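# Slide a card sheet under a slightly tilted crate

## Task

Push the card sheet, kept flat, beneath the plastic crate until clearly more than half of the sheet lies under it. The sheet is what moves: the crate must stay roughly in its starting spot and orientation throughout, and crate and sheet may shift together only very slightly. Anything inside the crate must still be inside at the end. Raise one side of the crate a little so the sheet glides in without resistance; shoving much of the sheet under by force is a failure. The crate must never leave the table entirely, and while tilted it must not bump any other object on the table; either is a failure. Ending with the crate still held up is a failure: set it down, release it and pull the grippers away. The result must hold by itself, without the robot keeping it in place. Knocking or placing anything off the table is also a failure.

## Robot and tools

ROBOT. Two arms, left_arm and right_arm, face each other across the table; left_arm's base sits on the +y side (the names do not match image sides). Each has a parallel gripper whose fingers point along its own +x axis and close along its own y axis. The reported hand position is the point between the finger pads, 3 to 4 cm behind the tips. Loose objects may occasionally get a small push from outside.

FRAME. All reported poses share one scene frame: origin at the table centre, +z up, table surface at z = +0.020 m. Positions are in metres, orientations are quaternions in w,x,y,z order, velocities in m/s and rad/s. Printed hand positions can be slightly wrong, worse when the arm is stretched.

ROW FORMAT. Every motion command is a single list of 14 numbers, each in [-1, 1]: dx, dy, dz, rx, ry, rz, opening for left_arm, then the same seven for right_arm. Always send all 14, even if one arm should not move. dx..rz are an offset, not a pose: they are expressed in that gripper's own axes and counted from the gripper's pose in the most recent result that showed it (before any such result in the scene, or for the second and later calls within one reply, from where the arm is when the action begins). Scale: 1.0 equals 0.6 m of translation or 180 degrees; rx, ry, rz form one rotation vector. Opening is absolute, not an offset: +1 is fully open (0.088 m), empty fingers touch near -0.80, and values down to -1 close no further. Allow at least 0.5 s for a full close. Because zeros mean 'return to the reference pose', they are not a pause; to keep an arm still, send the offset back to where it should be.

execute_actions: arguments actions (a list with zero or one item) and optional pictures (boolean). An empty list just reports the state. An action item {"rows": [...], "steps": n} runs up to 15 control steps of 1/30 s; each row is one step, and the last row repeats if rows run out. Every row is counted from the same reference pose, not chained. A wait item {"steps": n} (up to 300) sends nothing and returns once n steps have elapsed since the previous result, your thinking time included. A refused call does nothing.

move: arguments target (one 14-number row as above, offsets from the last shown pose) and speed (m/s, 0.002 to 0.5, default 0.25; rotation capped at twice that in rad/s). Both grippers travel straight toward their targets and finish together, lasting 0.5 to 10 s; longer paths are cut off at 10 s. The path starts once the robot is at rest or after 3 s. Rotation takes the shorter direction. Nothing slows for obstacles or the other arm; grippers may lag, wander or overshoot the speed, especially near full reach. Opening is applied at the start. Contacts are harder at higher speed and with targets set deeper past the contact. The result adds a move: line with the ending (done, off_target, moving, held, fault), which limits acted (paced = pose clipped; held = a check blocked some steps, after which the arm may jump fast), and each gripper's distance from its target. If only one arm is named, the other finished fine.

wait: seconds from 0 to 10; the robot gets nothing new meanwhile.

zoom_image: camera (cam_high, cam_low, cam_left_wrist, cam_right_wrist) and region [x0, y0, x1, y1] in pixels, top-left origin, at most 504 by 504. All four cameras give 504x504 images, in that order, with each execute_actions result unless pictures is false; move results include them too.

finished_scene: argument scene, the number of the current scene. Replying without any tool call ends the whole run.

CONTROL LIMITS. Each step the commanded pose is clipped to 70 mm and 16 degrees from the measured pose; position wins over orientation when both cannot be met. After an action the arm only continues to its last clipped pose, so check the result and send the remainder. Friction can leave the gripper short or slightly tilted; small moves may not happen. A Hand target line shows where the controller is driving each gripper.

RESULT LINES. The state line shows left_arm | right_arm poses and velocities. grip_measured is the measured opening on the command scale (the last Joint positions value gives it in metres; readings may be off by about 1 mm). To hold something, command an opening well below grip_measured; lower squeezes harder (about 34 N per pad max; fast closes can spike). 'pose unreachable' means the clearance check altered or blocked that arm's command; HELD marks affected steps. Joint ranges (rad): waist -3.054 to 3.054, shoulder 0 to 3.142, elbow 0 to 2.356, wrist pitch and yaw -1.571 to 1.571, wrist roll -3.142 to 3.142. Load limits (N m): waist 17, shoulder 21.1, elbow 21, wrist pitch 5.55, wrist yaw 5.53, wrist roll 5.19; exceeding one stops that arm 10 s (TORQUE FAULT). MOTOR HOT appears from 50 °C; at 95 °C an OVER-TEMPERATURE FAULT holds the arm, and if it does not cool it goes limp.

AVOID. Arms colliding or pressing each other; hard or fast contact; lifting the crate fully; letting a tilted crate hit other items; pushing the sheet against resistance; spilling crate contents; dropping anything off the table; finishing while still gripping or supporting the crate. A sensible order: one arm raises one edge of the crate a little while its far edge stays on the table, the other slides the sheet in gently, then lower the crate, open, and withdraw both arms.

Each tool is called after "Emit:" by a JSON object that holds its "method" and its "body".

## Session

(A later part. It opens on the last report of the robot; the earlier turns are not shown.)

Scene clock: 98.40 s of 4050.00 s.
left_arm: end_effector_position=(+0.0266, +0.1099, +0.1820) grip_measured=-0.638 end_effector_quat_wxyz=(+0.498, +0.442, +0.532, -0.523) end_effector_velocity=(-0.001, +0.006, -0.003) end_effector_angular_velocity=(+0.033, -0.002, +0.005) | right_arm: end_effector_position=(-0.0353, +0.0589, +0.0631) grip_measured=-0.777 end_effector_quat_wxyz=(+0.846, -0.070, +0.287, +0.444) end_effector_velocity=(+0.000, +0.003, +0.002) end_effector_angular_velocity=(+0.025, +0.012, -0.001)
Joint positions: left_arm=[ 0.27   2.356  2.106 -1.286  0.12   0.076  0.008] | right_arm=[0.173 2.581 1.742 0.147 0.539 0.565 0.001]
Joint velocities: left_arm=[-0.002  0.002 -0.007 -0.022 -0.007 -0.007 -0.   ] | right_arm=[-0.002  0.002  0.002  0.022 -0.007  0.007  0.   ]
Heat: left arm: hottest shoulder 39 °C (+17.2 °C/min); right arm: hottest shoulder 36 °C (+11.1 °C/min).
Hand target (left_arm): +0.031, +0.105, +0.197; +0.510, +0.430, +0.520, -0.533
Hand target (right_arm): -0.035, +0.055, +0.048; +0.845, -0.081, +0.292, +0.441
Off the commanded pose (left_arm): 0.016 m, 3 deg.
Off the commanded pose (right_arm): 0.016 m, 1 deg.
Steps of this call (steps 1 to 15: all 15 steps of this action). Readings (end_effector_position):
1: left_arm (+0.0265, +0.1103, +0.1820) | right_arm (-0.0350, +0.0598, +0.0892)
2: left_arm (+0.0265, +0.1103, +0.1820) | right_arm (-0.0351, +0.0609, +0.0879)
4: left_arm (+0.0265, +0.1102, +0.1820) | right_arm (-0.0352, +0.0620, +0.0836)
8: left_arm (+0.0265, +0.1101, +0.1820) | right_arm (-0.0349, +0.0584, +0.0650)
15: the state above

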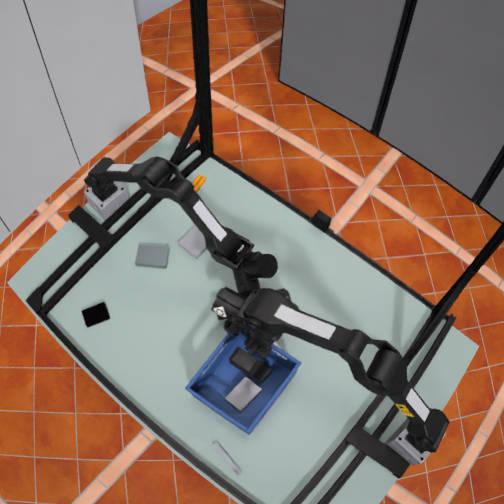

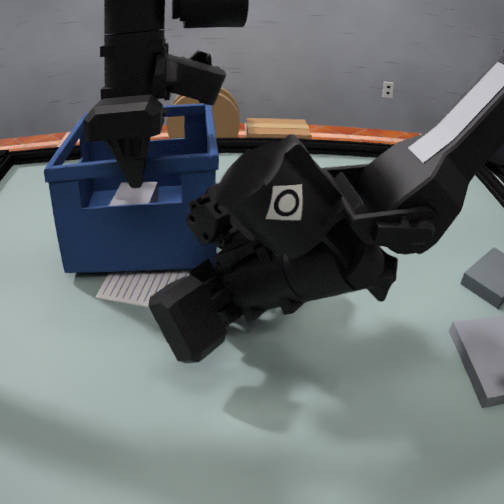

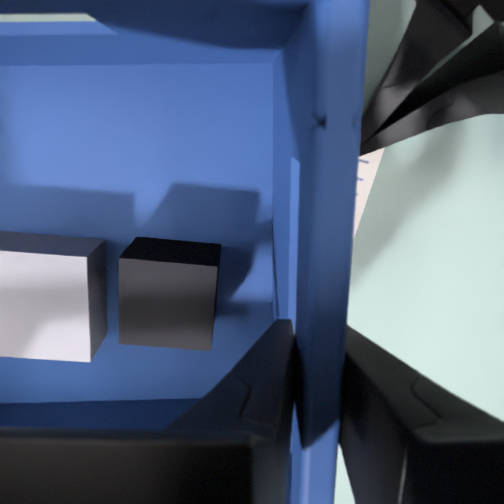

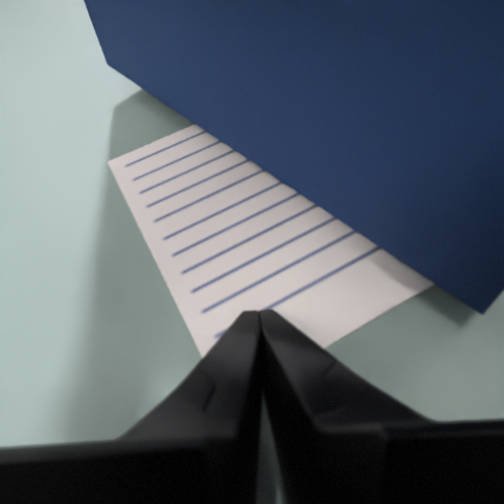

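Push (+.028, 0, −.022).

Emit:
{"method": "execute_actions", "body": {"actions": [{"rows":[[-0.025,0.004,0.01,0,-0.015,0,-1,0.027,-0.017,-0.024,0,0,0,-0.8],[-0.025,0.004,0.01,0,-0.015,0,-1,0.034,-0.03,-0.017,0,0,0,-0.8],[-0.025,0.004,0.01,0,-0.015,0,-1,0.041,-0.042,-0.011,0,0,0,-0.8]]}]}}

Emit:
{"method": "execute_actions", "body": {"actions": [{"rows":[[-0.025,0.004,0.01,0,-0.015,0,-1,-0.035,0.012,0.025,0,0,0,-0.8]]}], "pictures": false}}

Emit:
{"method": "move", "body": {"target": [0.022,-0.018,0.008,0,-0.01,0.035,-1,-0.3,0,-0.05,0,0,0,-0.8], "speed": 0.1}}

Emit:
{"method": "execute_actions", "body": {"actions": [{"rows":[[0,0,0,0,0,0,0.5,0,0,0,0,0,0,-0.8]]}], "pictures": false}}

Emit:
{"method": "move", "body": {"target": [-0.2,0,-0.1,0,0,0,0.5,-0.1,0,0,0,0,0,-0.8]}}

Scene clock: 105.27 s of 4050.00 s.
left_arm: end_effector_position=(+0.0270, +0.1095, +0.1820) grip_measured=-0.638 end_effector_quat_wxyz=(+0.499, +0.441, +0.531, -0.524) end_effector_velocity=(+0.002, -0.001, +0.000) end_effector_angular_velocity=(-0.005, -0.023, -0.009) | right_arm: end_effector_position=(-0.0093, +0.0649, +0.0617) grip_measured=-0.777 end_effector_quat_wxyz=(+0.848, -0.051, +0.279, +0.448) end_effector_velocity=(+0.003, +0.001, -0.003) end_effector_angular_velocity=(-0.014, -0.022, +0.018)
Joint positions: left_arm=[ 0.271  2.356  2.106 -1.284  0.12   0.076  0.008] | right_arm=[0.122 2.597 1.732 0.231 0.502 0.532 0.001]
Joint velocities: left_arm=[-0.002 -0.002 -0.002  0.007 -0.022  0.007  0.   ] | right_arm=[-0.007  0.007  0.002  0.007 -0.007 -0.037 -0.   ]
Heat: left arm: hottest shoulder 40 °C (+17.2 °C/min); right arm: hottest shoulder 35 °C (+10.1 °C/min).
Hand target (left_arm): +0.031, +0.105, +0.197; +0.511, +0.429, +0.520, -0.534
Hand target (right_arm): -0.007, +0.058, +0.041; +0.846, -0.070, +0.287, +0.443
Off the commanded pose (left_arm): 0.016 m, 3 deg.
Off the commanded pose (right_arm): 0.022 m, 2 deg.
Steps of this call (steps 1 to 191: nothing new was sent; steps 192 to 206: all 15 steps of this action). Readings (end_effector_position):
192: left_arm (+0.0270, +0.1096, +0.1820) | right_arm (-0.0353, +0.0598, +0.0624)
193: left_arm (+0.0270, +0.1096, +0.1820) | right_arm (-0.0351, +0.0614, +0.0628)
195: left_arm (+0.0270, +0.1096, +0.1820) | right_arm (-0.0318, +0.0631, +0.0622)
199: left_arm (+0.0270, +0.1095, +0.1820) | right_arm (-0.0165, +0.0644, +0.0622)
206: the state above

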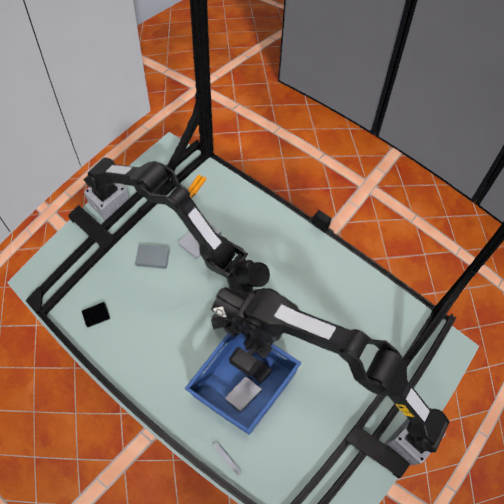

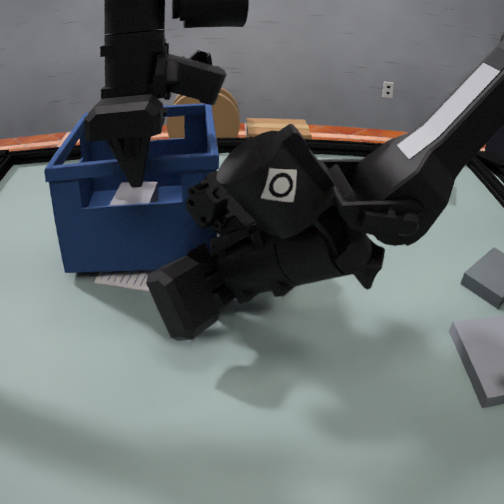

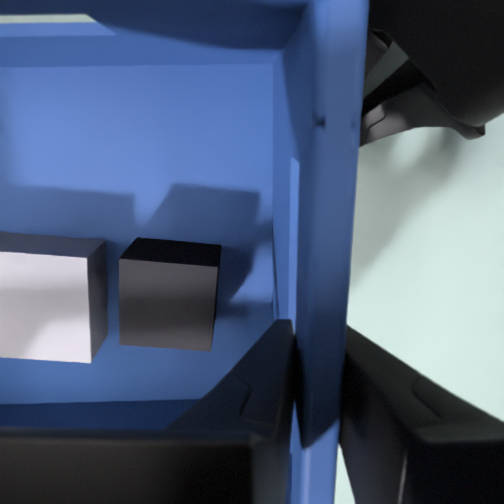

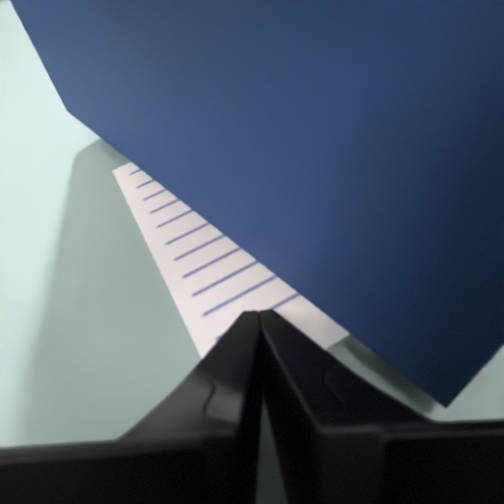

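Scene clock: 105.77 s of 4050.00 s.
left_arm: end_effector_position=(+0.0269, +0.1094, +0.1821) grip_measured=-0.638 end_effector_quat_wxyz=(+0.499, +0.441, +0.531, -0.524) end_effector_velocity=(+0.000, -0.002, +0.002) end_effector_angular_velocity=(-0.012, -0.009, -0.009) | right_arm: end_effector_position=(-0.0165, +0.0598, +0.0786) grip_measured=-0.777 end_effector_quat_wxyz=(+0.848, -0.057, +0.280, +0.447) end_effector_velocity=(-0.004, -0.002, +0.004) end_effector_angular_velocity=(-0.003, +0.028, +0.008)
Joint positions: left_arm=[ 0.271  2.356  2.106 -1.283  0.121  0.076  0.008] | right_arm=[0.137 2.542 1.708 0.187 0.513 0.537 0.001]
Joint velocities: left_arm=[-0.002 -0.002  0.002  0.007 -0.007  0.007 -0.   ] | right_arm=[ 0.002 -0.022 -0.012 -0.022 -0.022  0.022 -0.   ]
Heat: left arm: hottest shoulder 41 °C (+18.1 °C/min); right arm: hottest shoulder 36 °C (+11.0 °C/min).
Hand target (left_arm): +0.031, +0.105, +0.197; +0.511, +0.429, +0.519, -0.534
Hand target (right_arm): -0.018, +0.059, +0.086; +0.848, -0.051, +0.279, +0.448
Off the commanded pose (left_arm): 0.016 m, 3 deg.
Off the commanded pose (right_arm): 0.008 m, 1 deg.
Steps of this call (steps 1 to 15: all 15 steps of this action). Readings (end_effector_position):
1: left_arm (+0.0270, +0.1095, +0.1820) | right_arm (-0.0095, +0.0648, +0.0626)
2: left_arm (+0.0270, +0.1095, +0.1820) | right_arm (-0.0097, +0.0635, +0.0633)
4: left_arm (+0.0270, +0.1095, +0.1820) | right_arm (-0.0109, +0.0606, +0.0652)
8: left_arm (+0.0269, +0.1095, +0.1821) | right_arm (-0.0150, +0.0591, +0.0704)
15: the state above

Scene clock: 108.30 s of 4050.00 s.
left_arm: end_effector_position=(+0.0179, +0.1072, +0.1670) grip_measured=-0.639 end_effector_quat_wxyz=(+0.530, +0.463, +0.509, -0.496) end_effector_velocity=(+0.002, +0.003, +0.001) end_effector_angular_velocity=(+0.010, -0.020, +0.021) | right_arm: end_effector_position=(-0.1085, -0.0789, +0.1443) grip_measured=-0.777 end_effector_quat_wxyz=(+0.847, -0.064, +0.281, +0.446) end_effector_velocity=(+0.002, -0.006, -0.001) end_effector_angular_velocity=(-0.022, -0.017, +0.001)
Joint positions: left_arm=[ 0.217  2.35   2.04  -1.208  0.015  0.01   0.008] | right_arm=[0.404 2.027 1.126 0.115 0.715 0.749 0.001]
Joint velocities: left_arm=[-0.002 -0.007 -0.007 -0.007 -0.022 -0.022 -0.   ] | right_arm=[ 0.002 -0.012 -0.012 -0.022  0.007 -0.007 -0.   ]
Heat: left arm: hottest shoulder 41 °C (+17.2 °C/min); right arm: hottest shoulder 36 °C (+10.1 °C/min).
Hand target (left_arm): +0.015, +0.103, +0.171; +0.535, +0.461, +0.499, -0.503
Hand target (right_arm): -0.110, -0.081, +0.149; +0.847, -0.058, +0.281, +0.447
Off the commanded pose (left_arm): 0.006 m, 2 deg.
Off the commanded pose (right_arm): 0.004 m, 1 deg.
move: done

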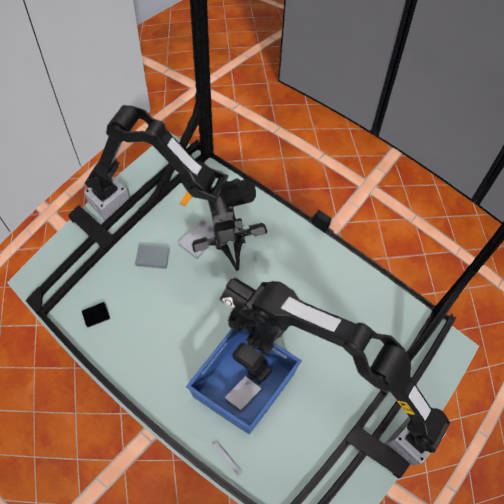

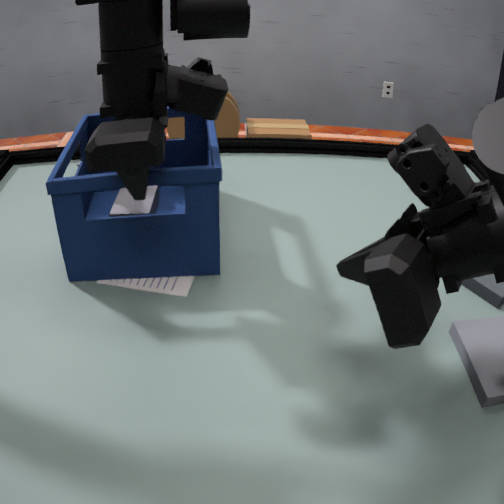

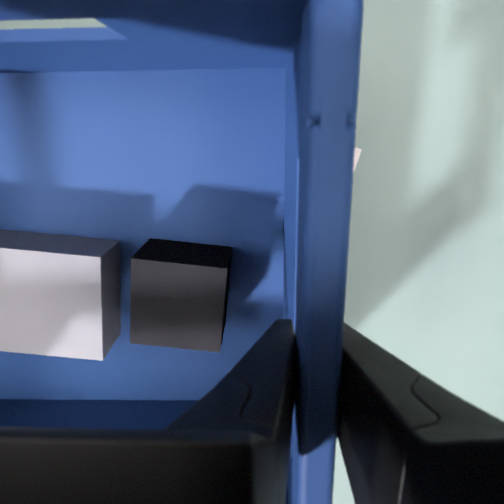

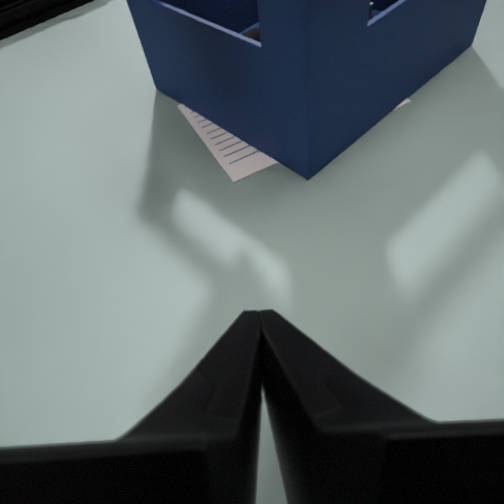

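Scene clock: 108.80 s of 4050.00 s.
left_arm: end_effector_position=(+0.0182, +0.1068, +0.1670) grip_measured=+0.474 end_effector_quat_wxyz=(+0.530, +0.463, +0.508, -0.496) end_effector_velocity=(+0.000, -0.001, +0.003) end_effector_angular_velocity=(-0.011, -0.008, +0.005) | right_arm: end_effector_position=(-0.1086, -0.0791, +0.1442) grip_measured=-0.777 end_effector_quat_wxyz=(+0.847, -0.064, +0.281, +0.446) end_effector_velocity=(+0.001, -0.000, -0.000) end_effector_angular_velocity=(-0.011, +0.009, +0.012)
Joint positions: left_arm=[ 0.217  2.35   2.04  -1.206  0.014  0.011  0.062] | right_arm=[0.404 2.027 1.126 0.115 0.715 0.75  0.001]
Joint velocities: left_arm=[-0.002 -0.007 -0.002  0.007 -0.007 -0.007  0.   ] | right_arm=[-0.007 -0.007 -0.002 -0.007 -0.022 -0.007 -0.   ]
Heat: left arm: hottest shoulder 41 °C (+17.1 °C/min); right arm: hottest shoulder 36 °C (+10.0 °C/min).
Hand target (left_arm): +0.018, +0.107, +0.167; +0.529, +0.463, +0.509, -0.496
Hand target (right_arm): -0.109, -0.079, +0.144; +0.847, -0.064, +0.281, +0.446
Off the commanded pose (left_arm): 0.000 m, 0 deg.
Off the commanded pose (right_arm): 0.000 m, 0 deg.
Steps of this call (steps 1 to 15: all 15 steps of this action). Readings (end_effector_position):
1: left_arm (+0.0180, +0.1072, +0.1670) | right_arm (-0.1086, -0.0791, +0.1442)
2: left_arm (+0.0180, +0.1073, +0.1670) | right_arm (-0.1086, -0.0791, +0.1442)
4: left_arm (+0.0184, +0.1053, +0.1671) | right_arm (-0.1086, -0.0791, +0.1442)
8: left_arm (+0.0183, +0.1063, +0.1671) | right_arm (-0.1086, -0.0791, +0.1442)
15: the state above

Scene clock: 110.27 s of 4050.00 s.
left_arm: end_effector_position=(+0.0134, +0.1727, +0.2757) grip_measured=+0.500 end_effector_quat_wxyz=(+0.525, +0.468, +0.514, -0.491) end_effector_velocity=(-0.002, +0.002, +0.005) end_effector_angular_velocity=(+0.002, +0.007, -0.010) | right_arm: end_effector_position=(-0.1349, -0.1199, +0.1728) grip_measured=-0.777 end_effector_quat_wxyz=(+0.848, -0.070, +0.281, +0.445) end_effector_velocity=(+0.001, -0.002, +0.002) end_effector_angular_velocity=(-0.003, -0.011, +0.002)
Joint positions: left_arm=[ 0.22   2.079  2.032 -1.491  0.014  0.014  0.063] | right_arm=[ 0.512  1.88   1.069 -0.059  0.788  0.855  0.001]
Joint velocities: left_arm=[-0.002 -0.002  0.017 -0.022  0.007  0.007 -0.   ] | right_arm=[ 0.002 -0.007 -0.002 -0.007  0.007 -0.007  0.   ]
Heat: left arm: hottest shoulder 41 °C (+17.2 °C/min); right arm: hottest shoulder 36 °C (+9.1 °C/min).
Hand target (left_arm): +0.015, +0.173, +0.284; +0.530, +0.463, +0.508, -0.496
Hand target (right_arm): -0.136, -0.122, +0.177; +0.847, -0.064, +0.282, +0.445
Off the commanded pose (left_arm): 0.008 m, 1 deg.
Off the commanded pose (right_arm): 0.004 m, 1 deg.
move: done

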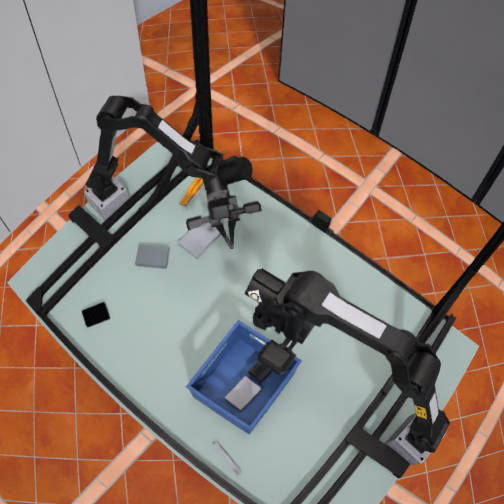

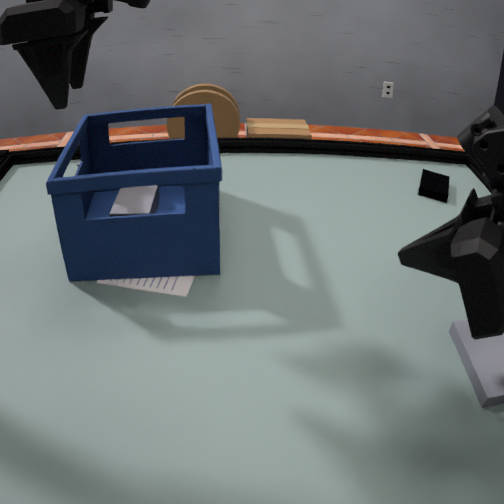

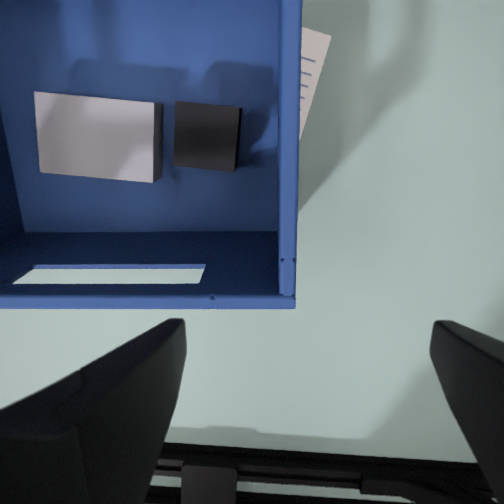

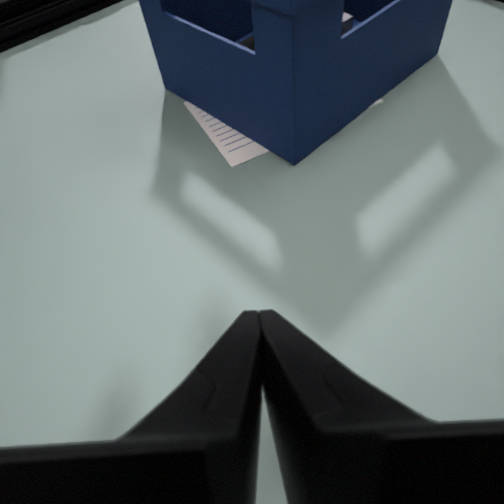

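Emit:
{"method": "finished_scene", "body": {"scene": 1}}

The scene is finished: the task was done.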